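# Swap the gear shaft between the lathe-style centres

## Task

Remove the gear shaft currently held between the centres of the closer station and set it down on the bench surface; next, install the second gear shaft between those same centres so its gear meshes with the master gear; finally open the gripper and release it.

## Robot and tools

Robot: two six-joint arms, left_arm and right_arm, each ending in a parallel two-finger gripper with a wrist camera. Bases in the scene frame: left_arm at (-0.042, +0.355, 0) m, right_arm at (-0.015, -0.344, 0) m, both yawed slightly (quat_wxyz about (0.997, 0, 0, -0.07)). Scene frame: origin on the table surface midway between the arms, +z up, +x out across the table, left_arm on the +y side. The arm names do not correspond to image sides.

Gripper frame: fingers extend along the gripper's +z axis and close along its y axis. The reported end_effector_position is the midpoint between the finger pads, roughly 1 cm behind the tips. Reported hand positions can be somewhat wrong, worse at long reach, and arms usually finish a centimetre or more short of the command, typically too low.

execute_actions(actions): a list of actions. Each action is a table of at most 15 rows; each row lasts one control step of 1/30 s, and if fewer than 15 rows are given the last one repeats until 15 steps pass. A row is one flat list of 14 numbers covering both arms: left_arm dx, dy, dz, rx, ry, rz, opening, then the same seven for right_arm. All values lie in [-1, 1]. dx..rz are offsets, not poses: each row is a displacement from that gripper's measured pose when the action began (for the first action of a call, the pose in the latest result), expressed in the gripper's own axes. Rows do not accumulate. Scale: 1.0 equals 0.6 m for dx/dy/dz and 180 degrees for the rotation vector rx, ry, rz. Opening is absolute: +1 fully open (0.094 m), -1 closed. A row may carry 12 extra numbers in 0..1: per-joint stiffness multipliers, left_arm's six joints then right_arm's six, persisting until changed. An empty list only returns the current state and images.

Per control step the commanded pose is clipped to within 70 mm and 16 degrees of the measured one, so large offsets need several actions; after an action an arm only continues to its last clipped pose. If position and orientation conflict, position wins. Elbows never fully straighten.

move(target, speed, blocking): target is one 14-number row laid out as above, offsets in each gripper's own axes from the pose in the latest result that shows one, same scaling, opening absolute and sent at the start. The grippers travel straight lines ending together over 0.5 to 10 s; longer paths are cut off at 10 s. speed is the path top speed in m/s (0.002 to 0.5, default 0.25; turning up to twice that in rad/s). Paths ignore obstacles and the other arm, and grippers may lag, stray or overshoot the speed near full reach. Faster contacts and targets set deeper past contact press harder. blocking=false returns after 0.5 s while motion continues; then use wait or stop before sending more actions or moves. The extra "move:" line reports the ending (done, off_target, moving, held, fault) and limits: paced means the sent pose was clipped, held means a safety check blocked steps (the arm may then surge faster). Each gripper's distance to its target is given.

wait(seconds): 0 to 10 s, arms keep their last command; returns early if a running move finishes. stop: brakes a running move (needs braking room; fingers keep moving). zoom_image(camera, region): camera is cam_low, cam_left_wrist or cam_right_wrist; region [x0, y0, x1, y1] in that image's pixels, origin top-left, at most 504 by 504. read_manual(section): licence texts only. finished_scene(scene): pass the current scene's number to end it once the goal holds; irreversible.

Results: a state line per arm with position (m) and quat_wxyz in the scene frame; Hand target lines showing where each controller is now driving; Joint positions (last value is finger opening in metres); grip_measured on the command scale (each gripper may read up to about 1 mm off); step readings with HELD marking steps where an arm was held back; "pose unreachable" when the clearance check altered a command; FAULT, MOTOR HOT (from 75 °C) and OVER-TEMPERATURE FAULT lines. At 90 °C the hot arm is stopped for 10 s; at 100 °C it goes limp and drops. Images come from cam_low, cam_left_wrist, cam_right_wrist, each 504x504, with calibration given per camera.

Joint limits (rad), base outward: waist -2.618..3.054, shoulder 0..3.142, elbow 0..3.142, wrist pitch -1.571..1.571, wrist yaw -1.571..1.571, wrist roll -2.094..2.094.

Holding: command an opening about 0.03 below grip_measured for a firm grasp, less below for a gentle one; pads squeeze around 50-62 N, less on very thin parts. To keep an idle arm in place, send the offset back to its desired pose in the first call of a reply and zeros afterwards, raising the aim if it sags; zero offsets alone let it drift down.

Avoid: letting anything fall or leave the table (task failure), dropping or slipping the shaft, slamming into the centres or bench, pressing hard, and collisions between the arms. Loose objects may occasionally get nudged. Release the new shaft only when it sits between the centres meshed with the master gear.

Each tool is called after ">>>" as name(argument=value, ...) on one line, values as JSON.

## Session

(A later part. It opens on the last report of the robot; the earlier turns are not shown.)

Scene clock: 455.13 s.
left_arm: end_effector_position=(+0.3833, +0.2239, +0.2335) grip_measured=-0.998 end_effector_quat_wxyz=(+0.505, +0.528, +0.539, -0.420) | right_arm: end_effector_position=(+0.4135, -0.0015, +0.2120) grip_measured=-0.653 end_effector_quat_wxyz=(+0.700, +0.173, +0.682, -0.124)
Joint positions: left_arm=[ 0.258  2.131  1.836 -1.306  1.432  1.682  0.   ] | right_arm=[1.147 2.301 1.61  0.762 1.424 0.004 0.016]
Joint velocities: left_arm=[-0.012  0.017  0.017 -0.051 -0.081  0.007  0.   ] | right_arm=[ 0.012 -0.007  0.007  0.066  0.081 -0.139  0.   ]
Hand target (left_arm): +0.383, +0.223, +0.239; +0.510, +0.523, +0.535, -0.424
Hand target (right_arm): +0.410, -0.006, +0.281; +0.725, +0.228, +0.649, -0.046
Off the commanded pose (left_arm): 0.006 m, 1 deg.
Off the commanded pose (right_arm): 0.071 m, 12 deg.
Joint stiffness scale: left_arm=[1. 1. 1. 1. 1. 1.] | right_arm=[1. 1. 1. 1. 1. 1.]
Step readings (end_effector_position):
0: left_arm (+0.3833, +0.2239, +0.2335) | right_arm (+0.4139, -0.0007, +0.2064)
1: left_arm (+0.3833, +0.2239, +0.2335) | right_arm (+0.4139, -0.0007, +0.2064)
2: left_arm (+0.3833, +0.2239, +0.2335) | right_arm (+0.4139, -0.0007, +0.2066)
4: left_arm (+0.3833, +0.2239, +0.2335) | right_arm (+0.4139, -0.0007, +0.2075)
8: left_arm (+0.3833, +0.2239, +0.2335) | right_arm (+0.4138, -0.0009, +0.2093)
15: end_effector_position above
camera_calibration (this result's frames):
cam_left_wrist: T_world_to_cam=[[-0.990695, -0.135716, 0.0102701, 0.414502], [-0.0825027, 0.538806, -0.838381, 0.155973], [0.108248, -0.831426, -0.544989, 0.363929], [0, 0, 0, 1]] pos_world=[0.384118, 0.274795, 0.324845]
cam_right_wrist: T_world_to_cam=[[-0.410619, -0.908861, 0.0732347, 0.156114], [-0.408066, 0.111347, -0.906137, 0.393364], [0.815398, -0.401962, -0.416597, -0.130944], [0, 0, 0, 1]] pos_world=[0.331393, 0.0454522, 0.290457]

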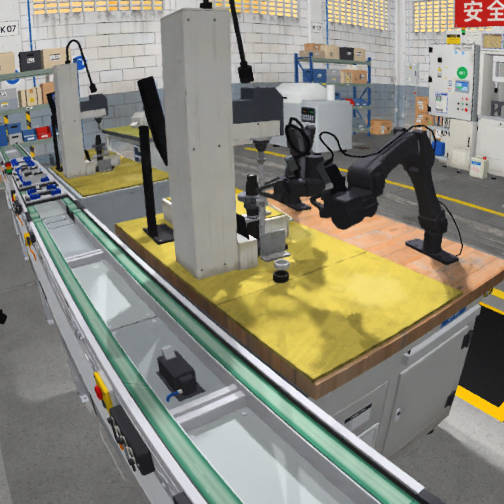

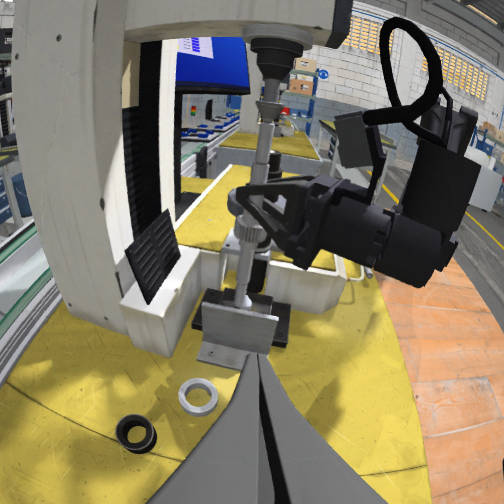

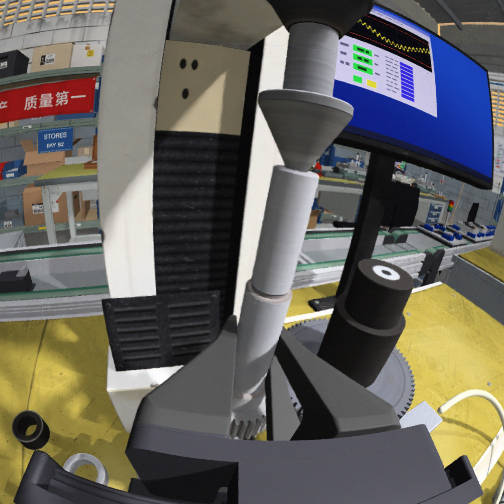

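>>> execute_actions(actions=[[[-0.01,0,0,0,-0.006,0,-1,-0.118,0.008,0.0,-0.010,-0.019,0.062,-0.72],[-0.01,0,0,0,-0.006,0,-1,-0.120,0.009,0.0,-0.010,-0.018,0.062,-0.72],[-0.01,0,0,0,-0.006,0,-1,-0.122,0.010,0.0,-0.010,-0.017,0.062,-0.72],[-0.01,0,0,0,-0.006,0,-1,-0.124,0.010,0.0,-0.010,-0.016,0.062,-0.72],[-0.01,0,0,0,-0.006,0,-1,-0.126,0.010,0.0,-0.010,-0.015,0.062,-0.72],[-0.01,0,0,0,-0.006,0,-1,-0.128,0.010,0.0,-0.010,-0.014,0.062,-0.72],[-0.01,0,0,0,-0.006,0,-1,-0.130,0.010,0.0,-0.010,-0.013,0.062,-0.72],[-0.01,0,0,0,-0.006,0,-1,-0.130,0.010,0.0,-0.010,-0.012,0.062,-0.72],[-0.01,0,0,0,-0.006,0,-1,-0.130,0.010,0.0,-0.010,-0.011,0.062,-0.72],[-0.01,0,0,0,-0.006,0,-1,-0.130,0.010,0.0,-0.010,-0.010,0.062,-0.72]]])

>>> zoom_image(camera="cam_left_wrist", region=[200, 220, 300, 320])

Scene clock: 461.20 s.
left_arm: end_effector_position=(+0.3833, +0.2239, +0.2335) grip_measured=-0.998 end_effector_quat_wxyz=(+0.505, +0.528, +0.539, -0.420) | right_arm: end_effector_position=(+0.4132, -0.0019, +0.2131) grip_measured=-0.653 end_effector_quat_wxyz=(+0.699, +0.172, +0.683, -0.126)
Joint positions: left_arm=[ 0.258  2.131  1.836 -1.306  1.432  1.682  0.   ] | right_arm=[1.147 2.295 1.61  0.741 1.424 0.013 0.016]
Joint velocities: left_arm=[ 0.007 -0.017  0.002 -0.037  0.007 -0.007 -0.   ] | right_arm=[-0.007 -0.027  0.002 -0.125 -0.066  0.051  0.   ]
Hand target (left_arm): +0.383, +0.223, +0.239; +0.510, +0.523, +0.535, -0.424
Hand target (right_arm): +0.410, -0.005, +0.284; +0.721, +0.226, +0.653, -0.047
Off the commanded pose (left_arm): 0.006 m, 1 deg.
Off the commanded pose (right_arm): 0.077 m, 12 deg; position clipped at the last step of the last action.
Joint stiffness scale: left_arm=[1. 1. 1. 1. 1. 1.] | right_arm=[1. 1. 1. 1. 1. 1.]
Step readings (end_effector_position):
0: left_arm (+0.3833, +0.2239, +0.2335) | right_arm (+0.4133, -0.0018, +0.2132)
1: left_arm (+0.3833, +0.2239, +0.2335) | right_arm (+0.4133, -0.0018, +0.2133)
2: left_arm (+0.3833, +0.2239, +0.2335) | right_arm (+0.4133, -0.0018, +0.2135)
4: left_arm (+0.3833, +0.2239, +0.2335) | right_arm (+0.4133, -0.0019, +0.2134)
8: left_arm (+0.3833, +0.2239, +0.2335) | right_arm (+0.4133, -0.0019, +0.2131)
15: end_effector_position above
camera_calibration (this result's frames):
cam_left_wrist: T_world_to_cam=[[-0.990695, -0.135716, 0.0102701, 0.414502], [-0.0825027, 0.538806, -0.838381, 0.155973], [0.108248, -0.831426, -0.544989, 0.363929], [0, 0, 0, 1]] pos_world=[0.384118, 0.274795, 0.324845]
cam_right_wrist: T_world_to_cam=[[-0.410211, -0.908582, 0.0787781, 0.154208], [-0.411984, 0.107553, -0.904821, 0.395671], [0.813631, -0.403623, -0.41844, -0.129298], [0, 0, 0, 1]] pos_world=[0.331469, 0.0453671, 0.291759]

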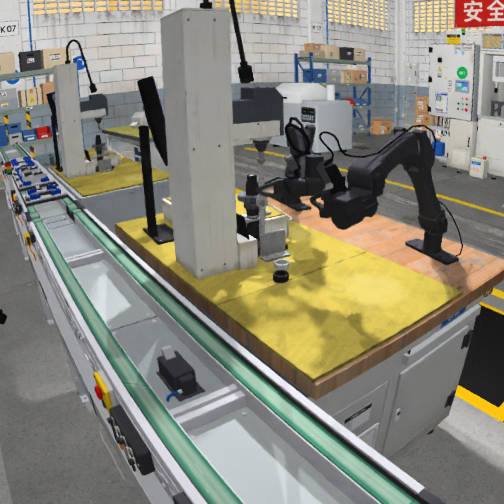

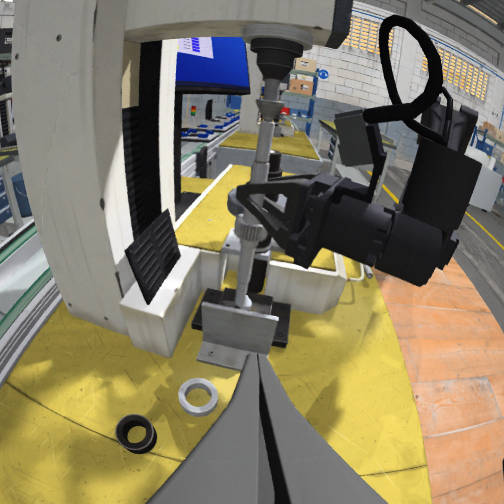

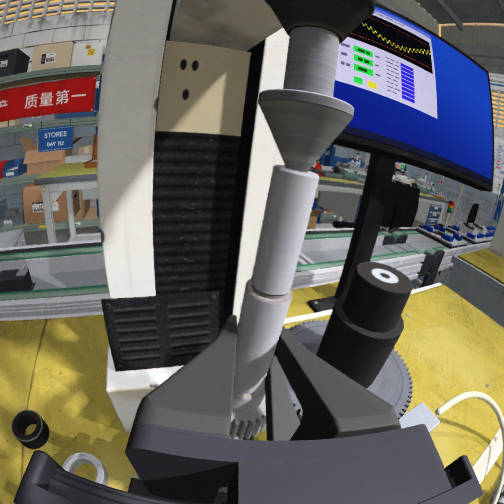

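Region (200, 220, 300, 320) of cam_left_wrist's 504x504 image, scaled by 5.040, with more detail than that image has.

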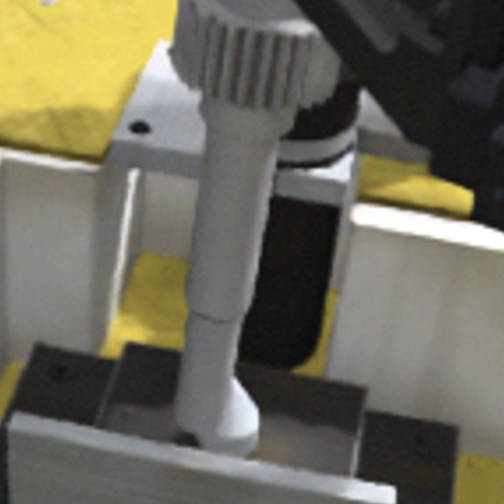

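>>> execute_actions(actions=[[[-0.01,0,0,0,-0.006,0,-1,-0.132,0.012,0.0,-0.010,-0.008,0.064,-0.72]]])

>>> zoom_image(camera="cam_left_wrist", region=[200, 220, 300, 320])

Scene clock: 463.43 s.
left_arm: end_effector_position=(+0.3833, +0.2239, +0.2335) grip_measured=-0.998 end_effector_quat_wxyz=(+0.505, +0.528, +0.539, -0.420) | right_arm: end_effector_position=(+0.4131, -0.0017, +0.2125) grip_measured=-0.653 end_effector_quat_wxyz=(+0.696, +0.171, +0.686, -0.122)
Joint positions: left_arm=[ 0.258  2.131  1.836 -1.306  1.432  1.682  0.   ] | right_arm=[1.147 2.282 1.61  0.667 1.418 0.075 0.016]
Joint velocities: left_arm=[ 0.007 -0.002  0.007 -0.051 -0.022  0.051  0.   ] | right_arm=[ 0.002  0.007 -0.002 -0.022 -0.125  0.037  0.   ]
Hand target (left_arm): +0.383, +0.223, +0.239; +0.510, +0.523, +0.535, -0.424
Hand target (right_arm): +0.410, -0.005, +0.283; +0.718, +0.227, +0.657, -0.046
Off the commanded pose (left_arm): 0.006 m, 1 deg.
Off the commanded pose (right_arm): 0.080 m, 12 deg; position clipped at the last step of the last action.
Joint stiffness scale: left_arm=[1. 1. 1. 1. 1. 1.] | right_arm=[1. 1. 1. 1. 1. 1.]
Step readings (end_effector_position):
0: left_arm (+0.3833, +0.2239, +0.2335) | right_arm (+0.4132, -0.0019, +0.2129)
1: left_arm (+0.3833, +0.2239, +0.2335) | right_arm (+0.4132, -0.0019, +0.2127)
2: left_arm (+0.3833, +0.2239, +0.2335) | right_arm (+0.4132, -0.0018, +0.2126)
4: left_arm (+0.3833, +0.2239, +0.2335) | right_arm (+0.4132, -0.0018, +0.2127)
8: left_arm (+0.3833, +0.2239, +0.2335) | right_arm (+0.4131, -0.0018, +0.2127)
15: end_effector_position above
camera_calibration (this result's frames):
cam_left_wrist: T_world_to_cam=[[-0.990695, -0.135716, 0.0102701, 0.414502], [-0.0825027, 0.538806, -0.838381, 0.155973], [0.108248, -0.831426, -0.544989, 0.363929], [0, 0, 0, 1]] pos_world=[0.384118, 0.274795, 0.324845]
cam_right_wrist: T_world_to_cam=[[-0.403531, -0.911721, 0.0769855, 0.151983], [-0.41933, 0.109499, -0.901206, 0.397339], [0.813219, -0.395947, -0.426499, -0.127507], [0, 0, 0, 1]] pos_world=[0.331637, 0.0445716, 0.292002]

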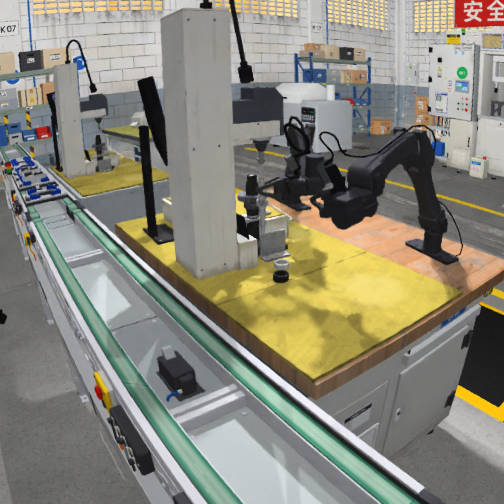

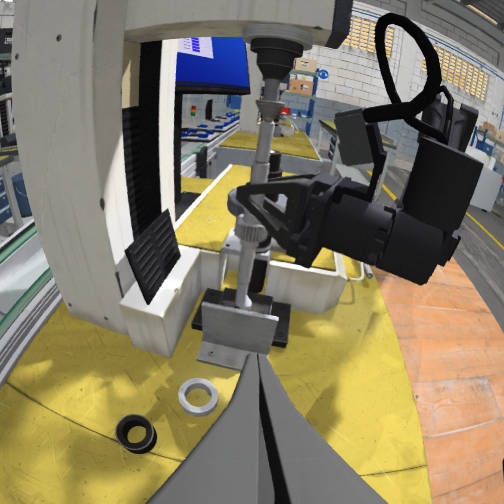

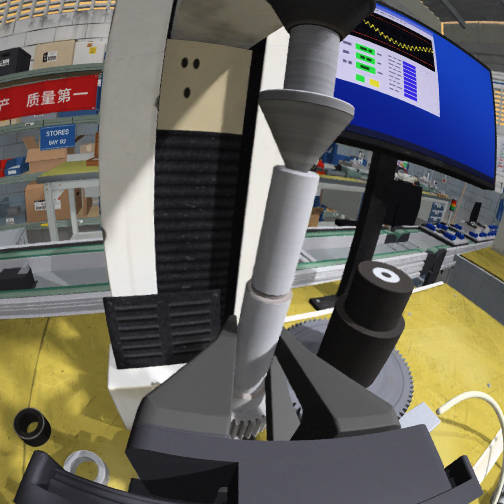

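Region (200, 220, 300, 320) of cam_left_wrist's 504x504 image, scaled by 5.040, with more detail than that image has.

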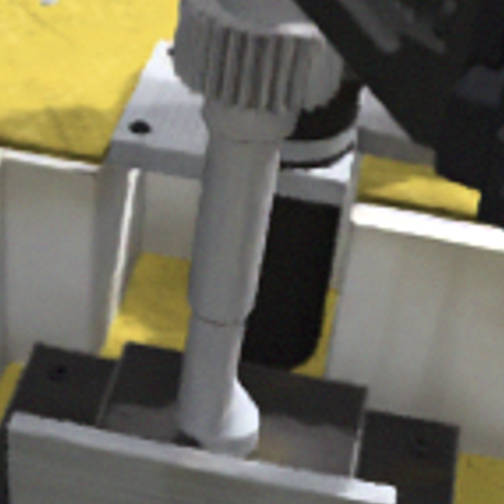

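>>> execute_actions(actions=[[[-0.01,0,0,0,-0.006,0,-1,-0.132,0.014,0.0,-0.008,-0.012,0.062,-0.72],[-0.01,0,0,0,-0.006,0,-1,-0.132,0.018,0.0,-0.008,-0.012,0.062,-0.72],[-0.01,0,0,0,-0.006,0,-1,-0.132,0.022,0.0,-0.008,-0.012,0.062,-0.72],[-0.01,0,0,0,-0.006,0,-1,-0.132,0.026,0.0,-0.008,-0.012,0.062,-0.72],[-0.01,0,0,0,-0.006,0,-1,-0.132,0.030,0.0,-0.008,-0.012,0.062,-0.72],[-0.01,0,0,0,-0.006,0,-1,-0.132,0.034,0.0,-0.008,-0.012,0.062,-0.72]]])

>>> zoom_image(camera="cam_left_wrist", region=[200, 220, 300, 320])

Scene clock: 471.40 s.
left_arm: end_effector_position=(+0.3833, +0.2239, +0.2335) grip_measured=-0.998 end_effector_quat_wxyz=(+0.505, +0.528, +0.539, -0.420) | right_arm: end_effector_position=(+0.4145, +0.0000, +0.2275) grip_measured=-0.653 end_effector_quat_wxyz=(+0.697, +0.192, +0.679, -0.123)
Joint positions: left_arm=[ 0.258  2.131  1.836 -1.306  1.432  1.682  0.   ] | right_arm=[1.148 2.292 1.68  0.638 1.451 0.075 0.016]
Joint velocities: left_arm=[ 0.002 -0.002 -0.017 -0.022 -0.007 -0.022 -0.001] | right_arm=[ 0.002  0.012  0.037 -0.007  0.139 -0.037 -0.   ]
Hand target (left_arm): +0.383, +0.223, +0.239; +0.510, +0.523, +0.535, -0.424
Hand target (right_arm): +0.414, +0.006, +0.292; +0.719, +0.226, +0.656, -0.049
Off the commanded pose (left_arm): 0.006 m, 1 deg.
Off the commanded pose (right_arm): 0.067 m, 10 deg.
Joint stiffness scale: left_arm=[1. 1. 1. 1. 1. 1.] | right_arm=[1. 1. 1. 1. 1. 1.]
Step readings (end_effector_position):
0: left_arm (+0.3833, +0.2239, +0.2335) | right_arm (+0.4131, -0.0017, +0.2125)
1: left_arm (+0.3833, +0.2239, +0.2335) | right_arm (+0.4131, -0.0017, +0.2125)
2: left_arm (+0.3833, +0.2239, +0.2335) | right_arm (+0.4131, -0.0017, +0.2125)
4: left_arm (+0.3833, +0.2239, +0.2335) | right_arm (+0.4132, -0.0017, +0.2138)
8: left_arm (+0.3833, +0.2239, +0.2335) | right_arm (+0.4138, -0.0006, +0.2199)
15: end_effector_position above
camera_calibration (this result's frames):
cam_left_wrist: T_world_to_cam=[[-0.990695, -0.135716, 0.0102701, 0.414502], [-0.0825027, 0.538806, -0.838381, 0.155973], [0.108248, -0.831426, -0.544989, 0.363929], [0, 0, 0, 1]] pos_world=[0.384118, 0.274795, 0.324845]
cam_right_wrist: T_world_to_cam=[[-0.433562, -0.899909, 0.0467698, 0.17229], [-0.400631, 0.146008, -0.904531, 0.40425], [0.807167, -0.410908, -0.423835, -0.119624], [0, 0, 0, 1]] pos_world=[0.33321, 0.046867, 0.306898]

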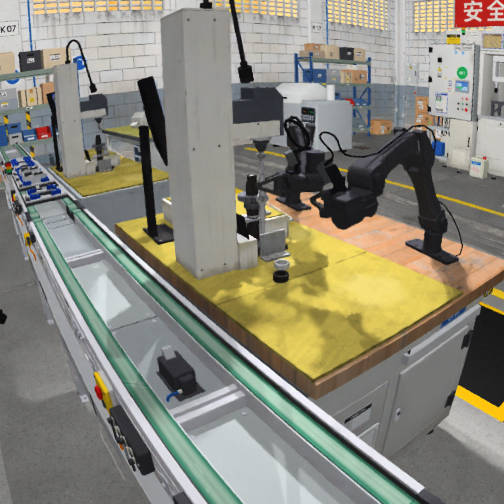

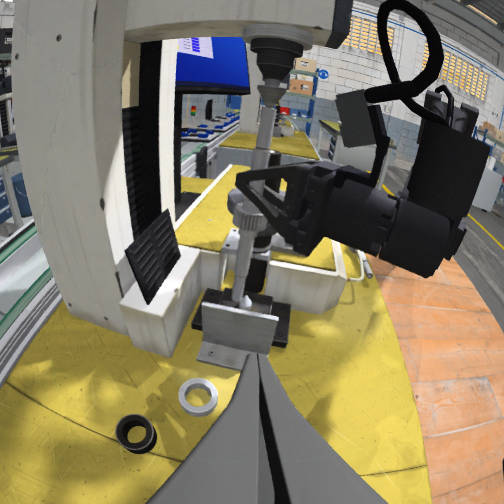

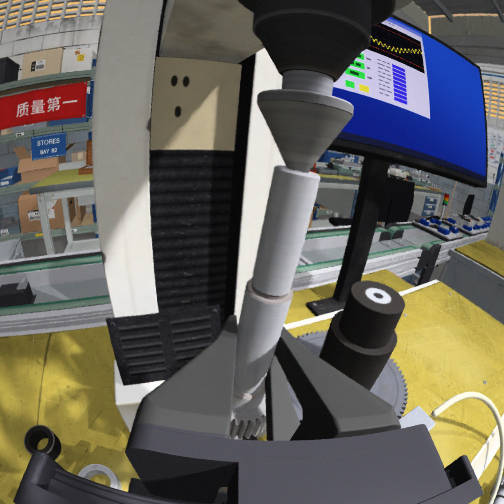

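Region (200, 220, 300, 320) of cam_left_wrist's 504x504 image, scaled by 5.040, with more detail than that image has.

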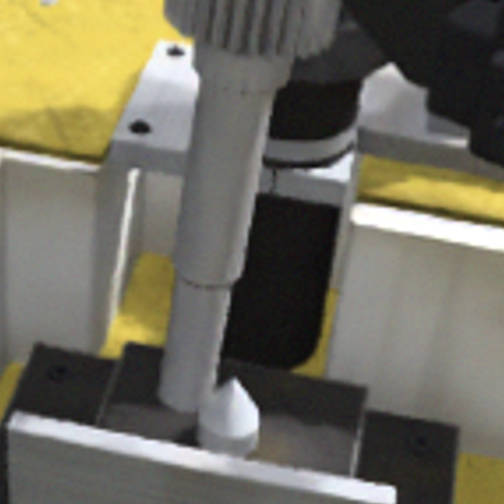

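>>> execute_actions(actions=[[[-0.01,0,0,0,-0.006,0,-1,-0.106,0.0175,-0.004,-0.0165,-0.008,0.049,-0.72],[-0.01,0,0,0,-0.006,0,-1,-0.106,0.0155,-0.004,-0.015,-0.008,0.046,-0.72],[-0.01,0,0,0,-0.006,0,-1,-0.106,0.0135,-0.004,-0.0135,-0.008,0.043,-0.72],[-0.01,0,0,0,-0.006,0,-1,-0.106,0.0115,-0.004,-0.012,-0.008,0.040,-0.72],[-0.01,0,0,0,-0.006,0,-1,-0.106,0.0095,-0.004,-0.0105,-0.008,0.037,-0.72],[-0.01,0,0,0,-0.006,0,-1,-0.106,0.0075,-0.004,-0.009,-0.008,0.034,-0.72],[-0.01,0,0,0,-0.006,0,-1,-0.106,0.0055,-0.004,-0.0075,-0.008,0.031,-0.72],[-0.01,0,0,0,-0.006,0,-1,-0.106,0.0035,-0.004,-0.006,-0.008,0.028,-0.72],[-0.01,0,0,0,-0.006,0,-1,-0.106,0.0015,-0.004,-0.005,-0.008,0.025,-0.72],[-0.01,0,0,0,-0.006,0,-1,-0.106,0.0,-0.004,-0.004,-0.008,0.023,-0.72]]])

>>> zoom_image(camera="cam_left_wrist", region=[200, 220, 300, 320])

Scene clock: 488.13 s.
left_arm: end_effector_position=(+0.3833, +0.2239, +0.2335) grip_measured=-0.998 end_effector_quat_wxyz=(+0.505, +0.528, +0.539, -0.420) | right_arm: end_effector_position=(+0.4116, -0.0036, +0.2240) grip_measured=-0.653 end_effector_quat_wxyz=(+0.690, +0.181, +0.685, -0.153)
Joint positions: left_arm=[ 0.258  2.131  1.836 -1.306  1.432  1.682  0.   ] | right_arm=[1.15  2.29  1.682 0.581 1.479 0.068 0.016]
Joint velocities: left_arm=[ 0.007 -0.002  0.002  0.037  0.022  0.022  0.001] | right_arm=[ 0.007 -0.002  0.007 -0.051  0.022  0.051 -0.   ]
Hand target (left_arm): +0.383, +0.223, +0.239; +0.510, +0.523, +0.535, -0.424
Hand target (right_arm): +0.407, -0.008, +0.289; +0.707, +0.212, +0.668, -0.095
Off the commanded pose (left_arm): 0.006 m, 1 deg.
Off the commanded pose (right_arm): 0.067 m, 8 deg.
Joint stiffness scale: left_arm=[1. 1. 1. 1. 1. 1.] | right_arm=[1. 1. 1. 1. 1. 1.]
Step readings (end_effector_position):
0: left_arm (+0.3833, +0.2239, +0.2335) | right_arm (+0.4144, -0.0002, +0.2277)
1: left_arm (+0.3833, +0.2239, +0.2335) | right_arm (+0.4144, -0.0003, +0.2275)
2: left_arm (+0.3833, +0.2239, +0.2335) | right_arm (+0.4143, -0.0005, +0.2273)
4: left_arm (+0.3833, +0.2239, +0.2335) | right_arm (+0.4140, -0.0010, +0.2266)
8: left_arm (+0.3833, +0.2239, +0.2335) | right_arm (+0.4132, -0.0028, +0.2247)
15: end_effector_position above
camera_calibration (this result's frames):
cam_left_wrist: T_world_to_cam=[[-0.990695, -0.135716, 0.0102701, 0.414502], [-0.0825027, 0.538806, -0.838381, 0.155973], [0.108248, -0.831426, -0.544989, 0.363929], [0, 0, 0, 1]] pos_world=[0.384118, 0.274795, 0.324845]
cam_right_wrist: T_world_to_cam=[[-0.45462, -0.884289, 0.106554, 0.16325], [-0.425883, 0.110747, -0.897975, 0.409206], [0.782268, -0.453617, -0.426951, -0.109522], [0, 0, 0, 1]] pos_world=[0.334166, 0.0493614, 0.303301]

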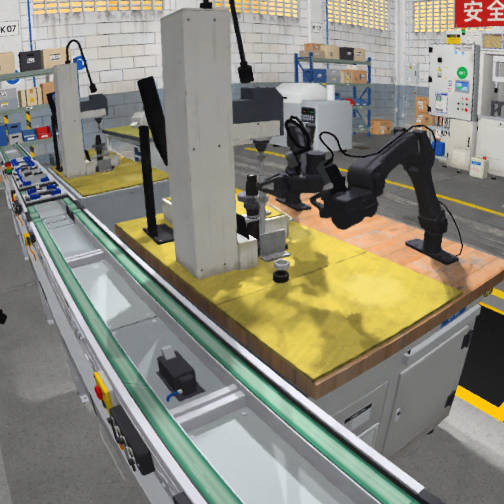

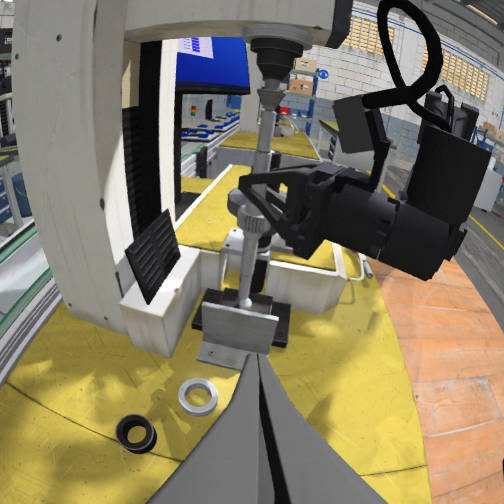

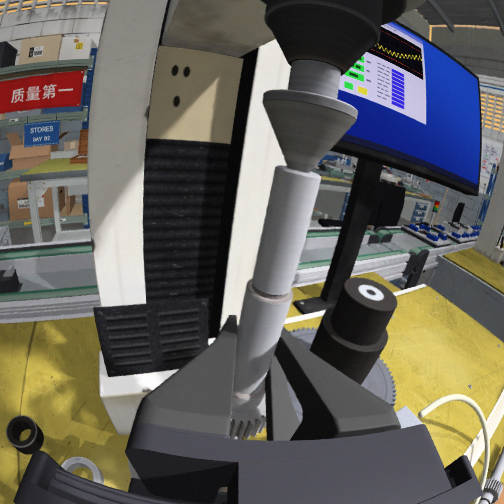

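Region (200, 220, 300, 320) of cam_left_wrist's 504x504 image, scaled by 5.040, with more detail than that image has.

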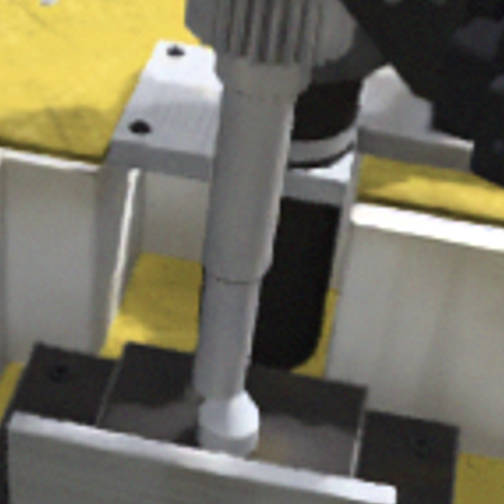

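>>> execute_actions(actions=[])

>>> zoom_image(camera="cam_left_wrist", region=[200, 220, 300, 320])

Scene clock: 491.03 s.
left_arm: end_effector_position=(+0.3833, +0.2239, +0.2335) grip_measured=-0.998 end_effector_quat_wxyz=(+0.505, +0.528, +0.539, -0.420) | right_arm: end_effector_position=(+0.4116, -0.0037, +0.2238) grip_measured=-0.653 end_effector_quat_wxyz=(+0.689, +0.181, +0.685, -0.153)
Joint positions: left_arm=[ 0.258  2.131  1.836 -1.306  1.432  1.682  0.   ] | right_arm=[1.15  2.29  1.682 0.577 1.479 0.071 0.016]
Joint velocities: left_arm=[-0.017 -0.007  0.002 -0.051  0.007 -0.007  0.001] | right_arm=[-0.017 -0.002 -0.002 -0.081 -0.022  0.007 -0.   ]
Hand target (left_arm): +0.383, +0.223, +0.239; +0.510, +0.523, +0.535, -0.424
Hand target (right_arm): +0.407, -0.008, +0.289; +0.707, +0.212, +0.668, -0.095
Off the commanded pose (left_arm): 0.006 m, 1 deg.
Off the commanded pose (right_arm): 0.067 m, 8 deg.
Joint stiffness scale: left_arm=[1. 1. 1. 1. 1. 1.] | right_arm=[1. 1. 1. 1. 1. 1.]
camera_calibration (this result's frames):
cam_left_wrist: T_world_to_cam=[[-0.990695, -0.135716, 0.0102701, 0.414502], [-0.0825027, 0.538806, -0.838381, 0.155973], [0.108248, -0.831426, -0.544989, 0.363929], [0, 0, 0, 1]] pos_world=[0.384118, 0.274795, 0.324845]
cam_right_wrist: T_world_to_cam=[[-0.45458, -0.884266, 0.106919, 0.163117], [-0.426284, 0.110587, -0.897804, 0.409198], [0.782074, -0.453701, -0.427219, -0.10944], [0, 0, 0, 1]] pos_world=[0.334175, 0.049334, 0.303185]

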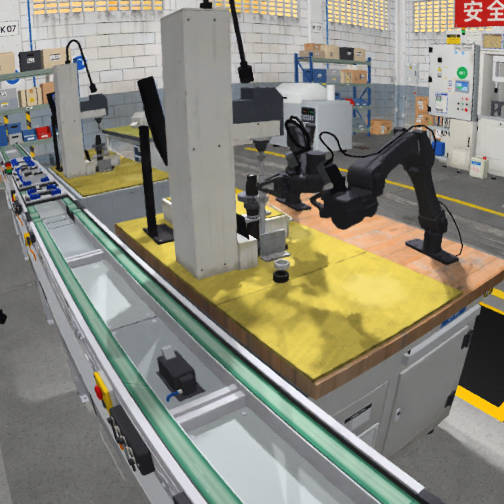

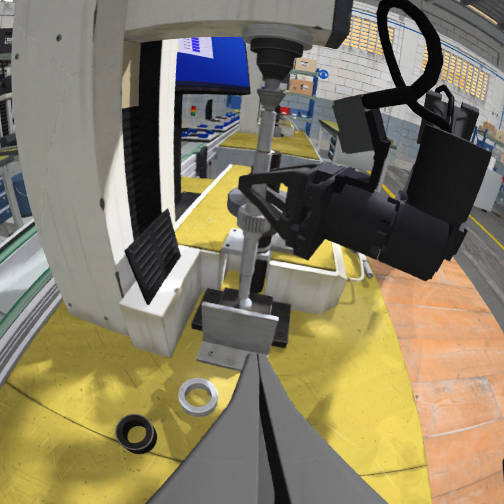

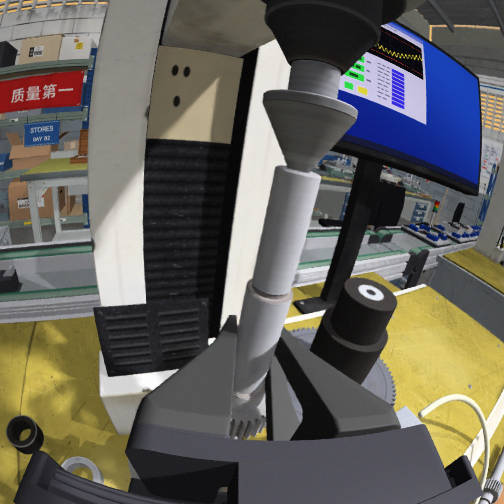

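Region (200, 220, 300, 320) of cam_left_wrist's 504x504 image, scaled by 5.040, with more detail than that image has.

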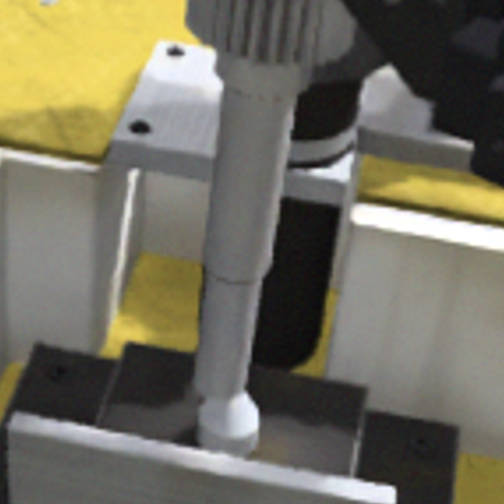

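>>> execute_actions(actions=[[[-0.01,0,0,0,-0.006,0,-1,-0.109,-0.007,-0.002,-0.011,-0.006,0.041,-0.72],[-0.01,0,0,0,-0.006,0,-1,-0.109,-0.008,0.0,-0.010,-0.006,0.039,-0.72],[-0.01,0,0,0,-0.006,0,-1,-0.109,-0.009,0.002,-0.009,-0.006,0.037,-0.72],[-0.01,0,0,0,-0.006,0,-1,-0.109,-0.010,0.004,-0.008,-0.006,0.035,-0.72],[-0.01,0,0,0,-0.006,0,-1,-0.109,-0.011,0.005,-0.008,-0.006,0.033,-0.72],[-0.01,0,0,0,-0.006,0,-1,-0.109,-0.012,0.006,-0.007,-0.006,0.031,-0.72],[-0.01,0,0,0,-0.006,0,-1,-0.109,-0.013,0.007,-0.007,-0.006,0.029,-0.72],[-0.01,0,0,0,-0.006,0,-1,-0.109,-0.014,0.008,-0.006,-0.006,0.027,-0.72]]])

>>> zoom_image(camera="cam_left_wrist", region=[200, 220, 300, 320])

Scene clock: 502.80 s.
left_arm: end_effector_position=(+0.3833, +0.2239, +0.2335) grip_measured=-0.998 end_effector_quat_wxyz=(+0.505, +0.528, +0.539, -0.420) | right_arm: end_effector_position=(+0.4103, -0.0047, +0.2233) grip_measured=-0.653 end_effector_quat_wxyz=(+0.686, +0.166, +0.691, -0.155)
Joint positions: left_arm=[ 0.258  2.131  1.836 -1.306  1.432  1.682  0.   ] | right_arm=[1.15  2.266 1.66  0.516 1.46  0.103 0.016]
Joint velocities: left_arm=[ 0.002 -0.002 -0.012  0.037 -0.037 -0.037 -0.001] | right_arm=[-0.027 -0.022  0.017 -0.183 -0.051  0.051 -0.   ]
Hand target (left_arm): +0.383, +0.223, +0.239; +0.510, +0.523, +0.535, -0.424
Hand target (right_arm): +0.409, -0.018, +0.286; +0.700, +0.203, +0.674, -0.118
Off the commanded pose (left_arm): 0.006 m, 1 deg.
Off the commanded pose (right_arm): 0.066 m, 7 deg.
Joint stiffness scale: left_arm=[1. 1. 1. 1. 1. 1.] | right_arm=[1. 1. 1. 1. 1. 1.]
Step readings (end_effector_position):
0: left_arm (+0.3833, +0.2239, +0.2335) | right_arm (+0.4116, -0.0037, +0.2238)
1: left_arm (+0.3833, +0.2239, +0.2335) | right_arm (+0.4114, -0.0039, +0.2235)
2: left_arm (+0.3833, +0.2239, +0.2335) | right_arm (+0.4112, -0.0040, +0.2235)
4: left_arm (+0.3833, +0.2239, +0.2335) | right_arm (+0.4109, -0.0040, +0.2236)
8: left_arm (+0.3833, +0.2239, +0.2335) | right_arm (+0.4105, -0.0044, +0.2235)
15: end_effector_position above
camera_calibration (this result's frames):
cam_left_wrist: T_world_to_cam=[[-0.990695, -0.135716, 0.0102701, 0.414502], [-0.0825027, 0.538806, -0.838381, 0.155973], [0.108248, -0.831426, -0.544989, 0.363929], [0, 0, 0, 1]] pos_world=[0.384118, 0.274795, 0.324845]
cam_right_wrist: T_world_to_cam=[[-0.435713, -0.89026, 0.13263, 0.148125], [-0.44417, 0.0845052, -0.891948, 0.414157], [0.782859, -0.447544, -0.432247, -0.10831], [0, 0, 0, 1]] pos_world=[0.333288, 0.0483982, 0.302945]

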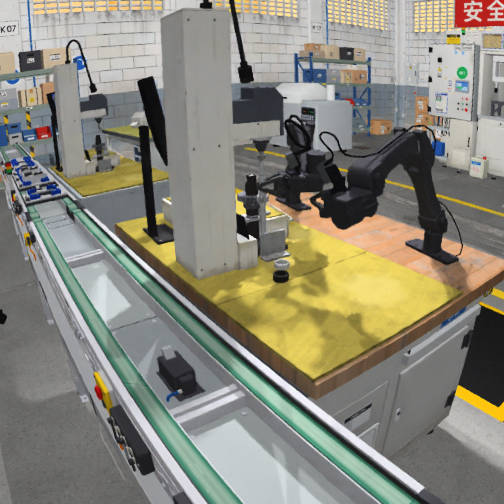

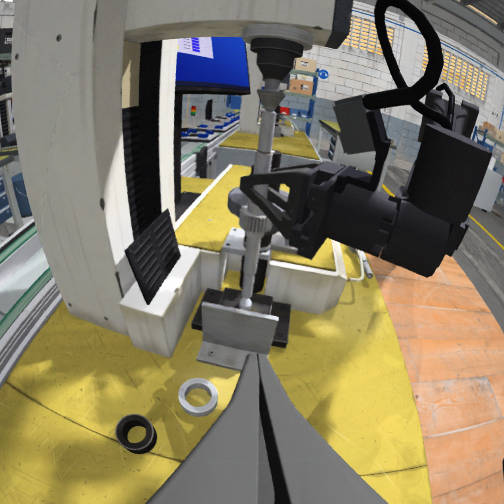

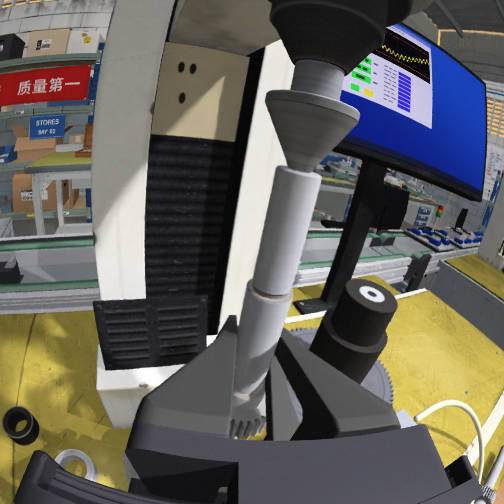

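Region (200, 220, 300, 320) of cam_left_wrist's 504x504 image, scaled by 5.040, with more detail than that image has.

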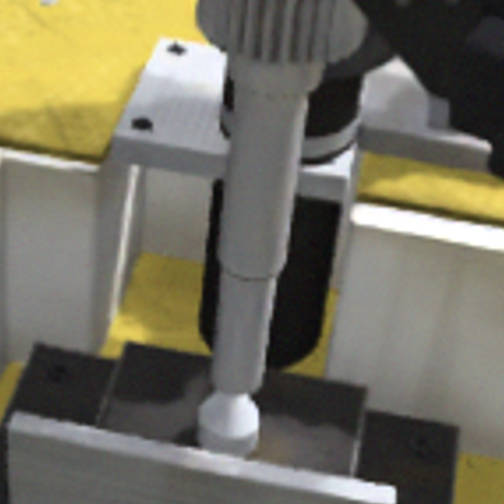

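>>> execute_actions(actions=[[[-0.01,0,0,0,-0.006,0,-1,-0.102,-0.019,0.009,0,-0.008,0.035,-0.72],[-0.01,0,0,0,-0.006,0,-1,-0.099,-0.019,0.011,0,-0.009,0.0345,-0.72],[-0.01,0,0,0,-0.006,0,-1,-0.096,-0.019,0.013,0,-0.009,0.034,-0.72],[-0.01,0,0,0,-0.006,0,-1,-0.093,-0.019,0.015,0,-0.009,0.0335,-0.72],[-0.01,0,0,0,-0.006,0,-1,-0.090,-0.019,0.016,0,-0.009,0.033,-0.72],[-0.01,0,0,0,-0.006,0,-1,-0.087,-0.019,0.016,0,-0.009,0.0325,-0.72],[-0.01,0,0,0,-0.006,0,-1,-0.084,-0.019,0.016,0,-0.009,0.032,-0.72],[-0.01,0,0,0,-0.006,0,-1,-0.081,-0.019,0.016,0,-0.009,0.0315,-0.72],[-0.01,0,0,0,-0.006,0,-1,-0.078,-0.019,0.016,0,-0.009,0.031,-0.72]]])

>>> zoom_image(camera="cam_left_wrist", region=[200, 220, 300, 320])

Scene clock: 511.63 s.
left_arm: end_effector_position=(+0.3833, +0.2239, +0.2335) grip_measured=-0.998 end_effector_quat_wxyz=(+0.505, +0.528, +0.539, -0.420) | right_arm: end_effector_position=(+0.4103, -0.0048, +0.2185) grip_measured=-0.653 end_effector_quat_wxyz=(+0.687, +0.158, +0.694, -0.147)
Joint positions: left_arm=[ 0.258  2.131  1.836 -1.306  1.432  1.682  0.   ] | right_arm=[1.149 2.256 1.628 0.528 1.436 0.112 0.016]
Joint velocities: left_arm=[ 0.002  0.017 -0.022 -0.051 -0.007 -0.007 -0.   ] | right_arm=[ 0.002 -0.012 -0.027 -0.066 -0.081 -0.095 -0.   ]
Hand target (left_arm): +0.383, +0.223, +0.239; +0.510, +0.523, +0.535, -0.424
Hand target (right_arm): +0.413, -0.021, +0.268; +0.699, +0.199, +0.676, -0.123
Off the commanded pose (left_arm): 0.006 m, 1 deg.
Off the commanded pose (right_arm): 0.054 m, 6 deg.
Joint stiffness scale: left_arm=[1. 1. 1. 1. 1. 1.] | right_arm=[1. 1. 1. 1. 1. 1.]
Step readings (end_effector_position):
0: left_arm (+0.3833, +0.2239, +0.2335) | right_arm (+0.4102, -0.0047, +0.2233)
1: left_arm (+0.3833, +0.2239, +0.2335) | right_arm (+0.4102, -0.0048, +0.2230)
2: left_arm (+0.3833, +0.2239, +0.2335) | right_arm (+0.4101, -0.0048, +0.2228)
4: left_arm (+0.3833, +0.2239, +0.2335) | right_arm (+0.4100, -0.0047, +0.2227)
8: left_arm (+0.3833, +0.2239, +0.2335) | right_arm (+0.4099, -0.0046, +0.2209)
15: end_effector_position above
camera_calibration (this result's frames):
cam_left_wrist: T_world_to_cam=[[-0.990695, -0.135716, 0.0102701, 0.414502], [-0.0825027, 0.538806, -0.838381, 0.155973], [0.108248, -0.831426, -0.544989, 0.363929], [0, 0, 0, 1]] pos_world=[0.384118, 0.274795, 0.324845]
cam_right_wrist: T_world_to_cam=[[-0.414604, -0.90017, 0.133405, 0.139847], [-0.44912, 0.0749112, -0.890326, 0.411569], [0.791451, -0.429047, -0.435343, -0.113174], [0, 0, 0, 1]] pos_world=[0.332397, 0.0464976, 0.298504]

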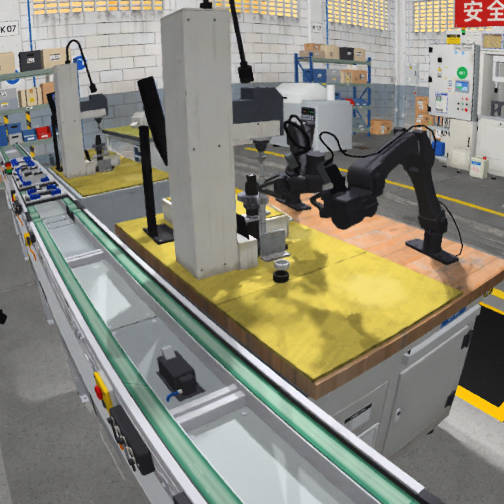

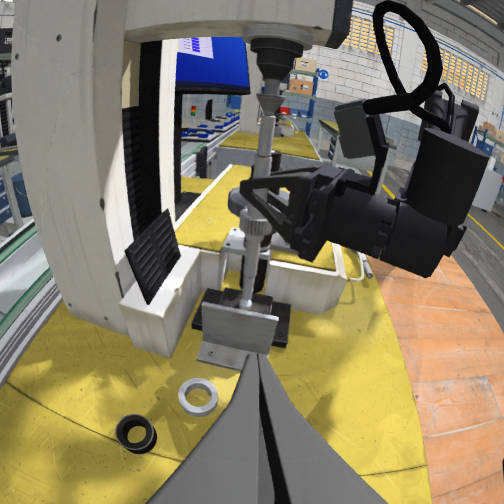

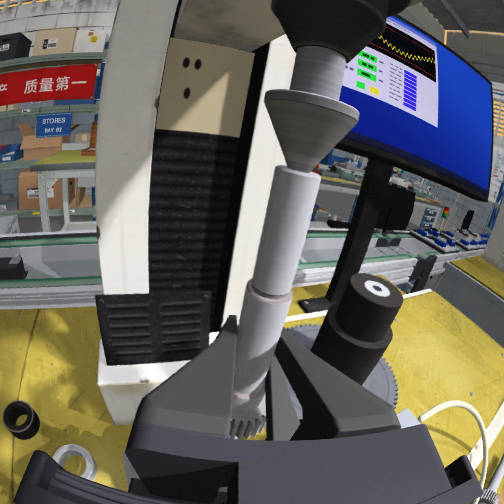

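Region (200, 220, 300, 320) of cam_left_wrist's 504x504 image, scaled by 5.040, with more detail than that image has.

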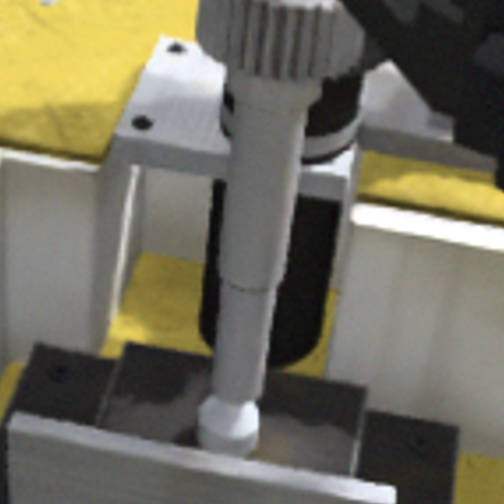

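>>> execute_actions(actions=[[[-0.01,0,0,0,-0.006,0,-1,-0.081,-0.021,0.016,0.008,-0.009,0.031,-0.72],[-0.01,0,0,0,-0.006,0,-1,-0.079,-0.021,0.018,0.008,-0.009,0.0305,-0.72],[-0.01,0,0,0,-0.006,0,-1,-0.076,-0.021,0.020,0.008,-0.009,0.030,-0.72],[-0.01,0,0,0,-0.006,0,-1,-0.073,-0.021,0.022,0.008,-0.009,0.0295,-0.72],[-0.01,0,0,0,-0.006,0,-1,-0.070,-0.021,0.022,0.008,-0.009,0.029,-0.72],[-0.01,0,0,0,-0.006,0,-1,-0.067,-0.020,0.022,0.008,-0.009,0.0285,-0.72],[-0.01,0,0,0,-0.006,0,-1,-0.064,-0.020,0.022,0.008,-0.009,0.028,-0.72],[-0.01,0,0,0,-0.006,0,-1,-0.061,-0.020,0.022,0.008,-0.009,0.0275,-0.72],[-0.01,0,0,0,-0.006,0,-1,-0.058,-0.020,0.022,0.008,-0.009,0.027,-0.72],[-0.01,0,0,0,-0.006,0,-1,-0.055,-0.020,0.022,0.008,-0.009,0.027,-0.72]]])

>>> zoom_image(camera="cam_left_wrist", region=[200, 220, 300, 320])

Scene clock: 521.57 s.
left_arm: end_effector_position=(+0.3833, +0.2239, +0.2335) grip_measured=-0.998 end_effector_quat_wxyz=(+0.505, +0.528, +0.539, -0.420) | right_arm: end_effector_position=(+0.4106, -0.0052, +0.2151) grip_measured=-0.653 end_effector_quat_wxyz=(+0.688, +0.154, +0.694, -0.143)
Joint positions: left_arm=[ 0.258  2.131  1.836 -1.306  1.432  1.682  0.   ] | right_arm=[1.147 2.256 1.606 0.572 1.424 0.091 0.016]
Joint velocities: left_arm=[-0.012 -0.012  0.012 -0.051  0.051 -0.007 -0.   ] | right_arm=[ 0.002 -0.007 -0.007  0.095 -0.066  0.007 -0.   ]
Hand target (left_arm): +0.383, +0.223, +0.239; +0.510, +0.523, +0.535, -0.424
Hand target (right_arm): +0.417, -0.022, +0.250; +0.698, +0.195, +0.677, -0.128
Off the commanded pose (left_arm): 0.006 m, 1 deg.
Off the commanded pose (right_arm): 0.040 m, 5 deg.
Joint stiffness scale: left_arm=[1. 1. 1. 1. 1. 1.] | right_arm=[1. 1. 1. 1. 1. 1.]
Step readings (end_effector_position):
0: left_arm (+0.3833, +0.2239, +0.2335) | right_arm (+0.4103, -0.0048, +0.2185)
1: left_arm (+0.3833, +0.2239, +0.2335) | right_arm (+0.4103, -0.0048, +0.2185)
2: left_arm (+0.3833, +0.2239, +0.2335) | right_arm (+0.4103, -0.0048, +0.2185)
4: left_arm (+0.3833, +0.2239, +0.2335) | right_arm (+0.4106, -0.0050, +0.2178)
8: left_arm (+0.3833, +0.2239, +0.2335) | right_arm (+0.4107, -0.0053, +0.2154)
15: end_effector_position above
camera_calibration (this result's frames):
cam_left_wrist: T_world_to_cam=[[-0.990695, -0.135716, 0.0102701, 0.414502], [-0.0825027, 0.538806, -0.838381, 0.155973], [0.108248, -0.831426, -0.544989, 0.363929], [0, 0, 0, 1]] pos_world=[0.384118, 0.274795, 0.324845]
cam_right_wrist: T_world_to_cam=[[-0.405024, -0.904568, 0.133089, 0.136209], [-0.448234, 0.0695759, -0.891205, 0.408521], [0.796895, -0.420614, -0.433638, -0.117632], [0, 0, 0, 1]] pos_world=[0.332021, 0.0453094, 0.294938]

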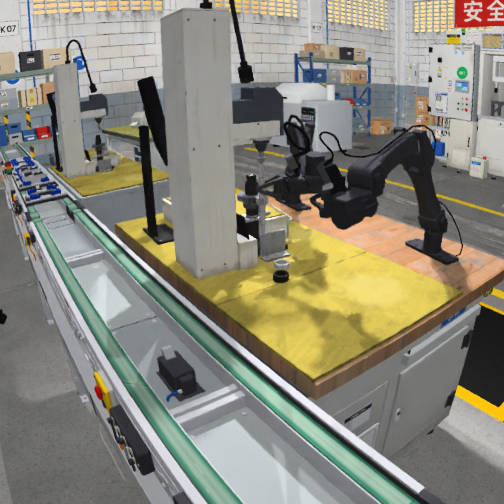

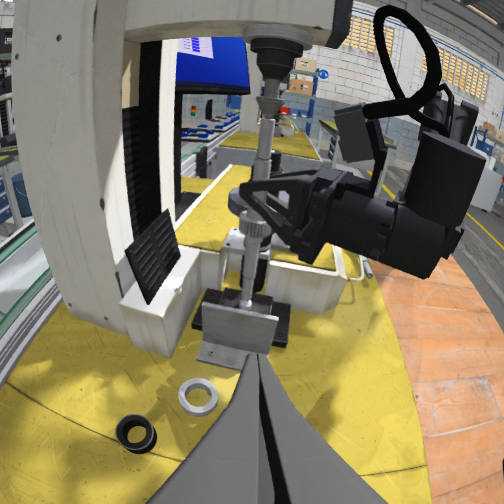

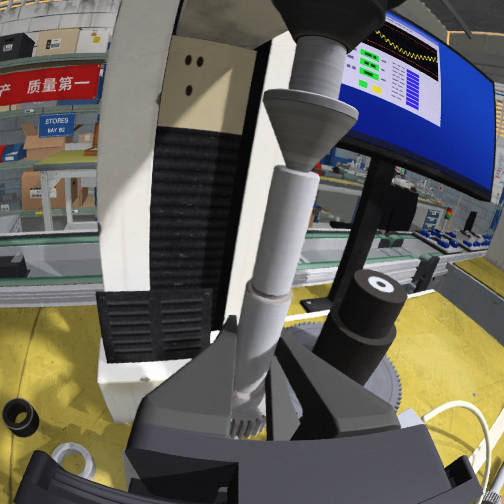

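Region (200, 220, 300, 320) of cam_left_wrist's 504x504 image, scaled by 5.040, with more detail than that image has.

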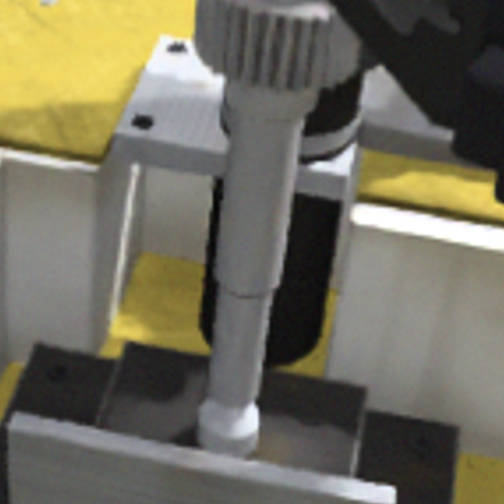

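>>> execute_actions(actions=[[[-0.01,0,0,0,-0.006,0,-1,-0.054,-0.020,0.020,0.010,-0.006,0.025,-0.72],[-0.01,0,0,0,-0.006,0,-1,-0.050,-0.019,0.019,0.010,-0.006,0.023,-0.72],[-0.01,0,0,0,-0.006,0,-1,-0.046,-0.018,0.018,0.009,-0.005,0.021,-0.72],[-0.01,0,0,0,-0.006,0,-1,-0.042,-0.016,0.016,0.008,-0.005,0.019,-0.72],[-0.01,0,0,0,-0.006,0,-1,-0.038,-0.014,0.014,0.007,-0.004,0.017,-0.72],[-0.01,0,0,0,-0.006,0,-1,-0.034,-0.012,0.012,0.006,-0.004,0.015,-0.72],[-0.01,0,0,0,-0.006,0,-1,-0.030,-0.010,0.010,0.005,-0.003,0.013,-0.72],[-0.01,0,0,0,-0.006,0,-1,-0.026,-0.008,0.008,0.004,-0.003,0.012,-0.72],[-0.01,0,0,0,-0.006,0,-1,-0.022,-0.006,0.006,0.003,-0.002,0.011,-0.72],[-0.01,0,0,0,-0.006,0,-1,-0.018,-0.004,0.004,0.002,-0.002,0.010,-0.72],[-0.01,0,0,0,-0.006,0,-1,-0.015,-0.003,0.003,0.001,-0.002,0.009,-0.72]]])

>>> zoom_image(camera="cam_left_wrist", region=[200, 220, 300, 320])

Scene clock: 528.67 s.
left_arm: end_effector_position=(+0.3833, +0.2239, +0.2335) grip_measured=-0.998 end_effector_quat_wxyz=(+0.505, +0.528, +0.539, -0.420) | right_arm: end_effector_position=(+0.4107, -0.0050, +0.2143) grip_measured=-0.653 end_effector_quat_wxyz=(+0.689, +0.153, +0.694, -0.141)
Joint positions: left_arm=[ 0.258  2.131  1.836 -1.306  1.432  1.682  0.   ] | right_arm=[1.147 2.256 1.602 0.578 1.42  0.09  0.016]
Joint velocities: left_arm=[-0.007  0.002 -0.012 -0.022 -0.007 -0.007  0.001] | right_arm=[-0.012  0.007 -0.002  0.007  0.095  0.007  0.001]
Hand target (left_arm): +0.383, +0.223, +0.239; +0.510, +0.523, +0.535, -0.424
Hand target (right_arm): +0.412, -0.008, +0.224; +0.692, +0.165, +0.690, -0.134
Off the commanded pose (left_arm): 0.006 m, 1 deg.
Off the commanded pose (right_arm): 0.010 m, 2 deg.
Joint stiffness scale: left_arm=[1. 1. 1. 1. 1. 1.] | right_arm=[1. 1. 1. 1. 1. 1.]
Step readings (end_effector_position):
0: left_arm (+0.3833, +0.2239, +0.2335) | right_arm (+0.4106, -0.0051, +0.2152)
1: left_arm (+0.3833, +0.2239, +0.2335) | right_arm (+0.4107, -0.0051, +0.2152)
2: left_arm (+0.3833, +0.2239, +0.2335) | right_arm (+0.4107, -0.0051, +0.2152)
4: left_arm (+0.3833, +0.2239, +0.2335) | right_arm (+0.4107, -0.0050, +0.2145)
8: left_arm (+0.3833, +0.2239, +0.2335) | right_arm (+0.4107, -0.0050, +0.2145)
15: end_effector_position above
camera_calibration (this result's frames):
cam_left_wrist: T_world_to_cam=[[-0.990695, -0.135716, 0.0102701, 0.414502], [-0.0825027, 0.538806, -0.838381, 0.155973], [0.108248, -0.831426, -0.544989, 0.363929], [0, 0, 0, 1]] pos_world=[0.384118, 0.274795, 0.324845]
cam_right_wrist: T_world_to_cam=[[-0.401983, -0.906092, 0.131936, 0.135514], [-0.448031, 0.0689761, -0.891353, 0.407722], [0.798548, -0.41742, -0.433684, -0.118579], [0, 0, 0, 1]] pos_world=[0.331838, 0.0451678, 0.29412]

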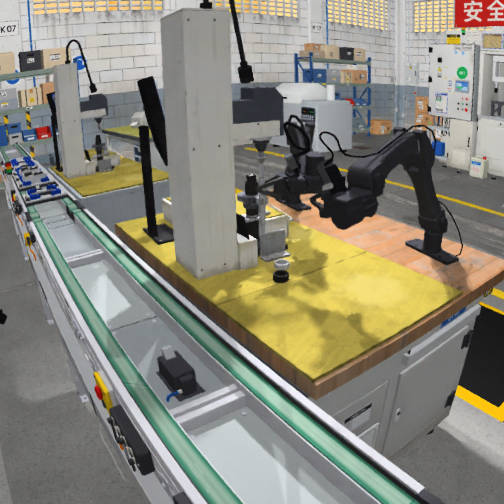

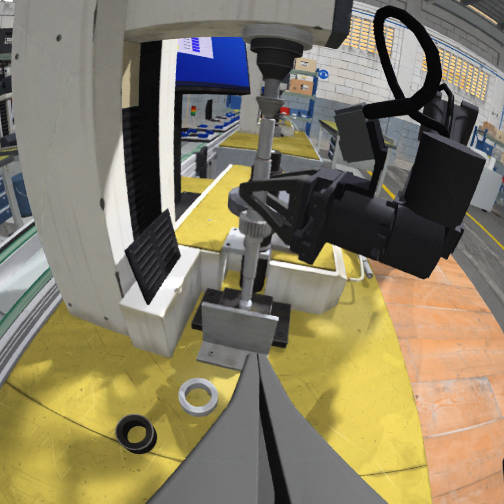

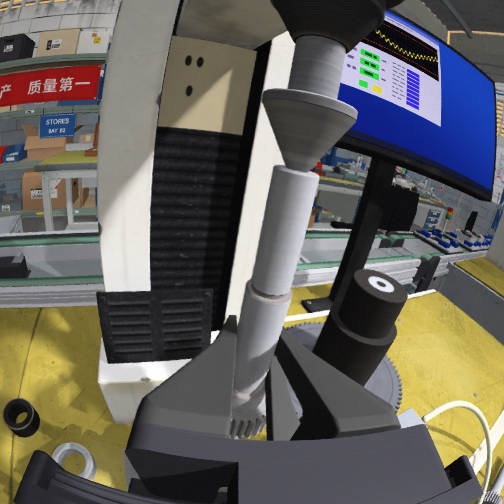

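Region (200, 220, 300, 320) of cam_left_wrist's 504x504 image, scaled by 5.040, with more detail than that image has.

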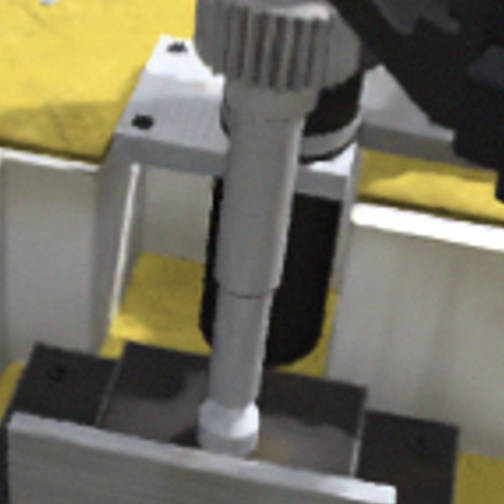

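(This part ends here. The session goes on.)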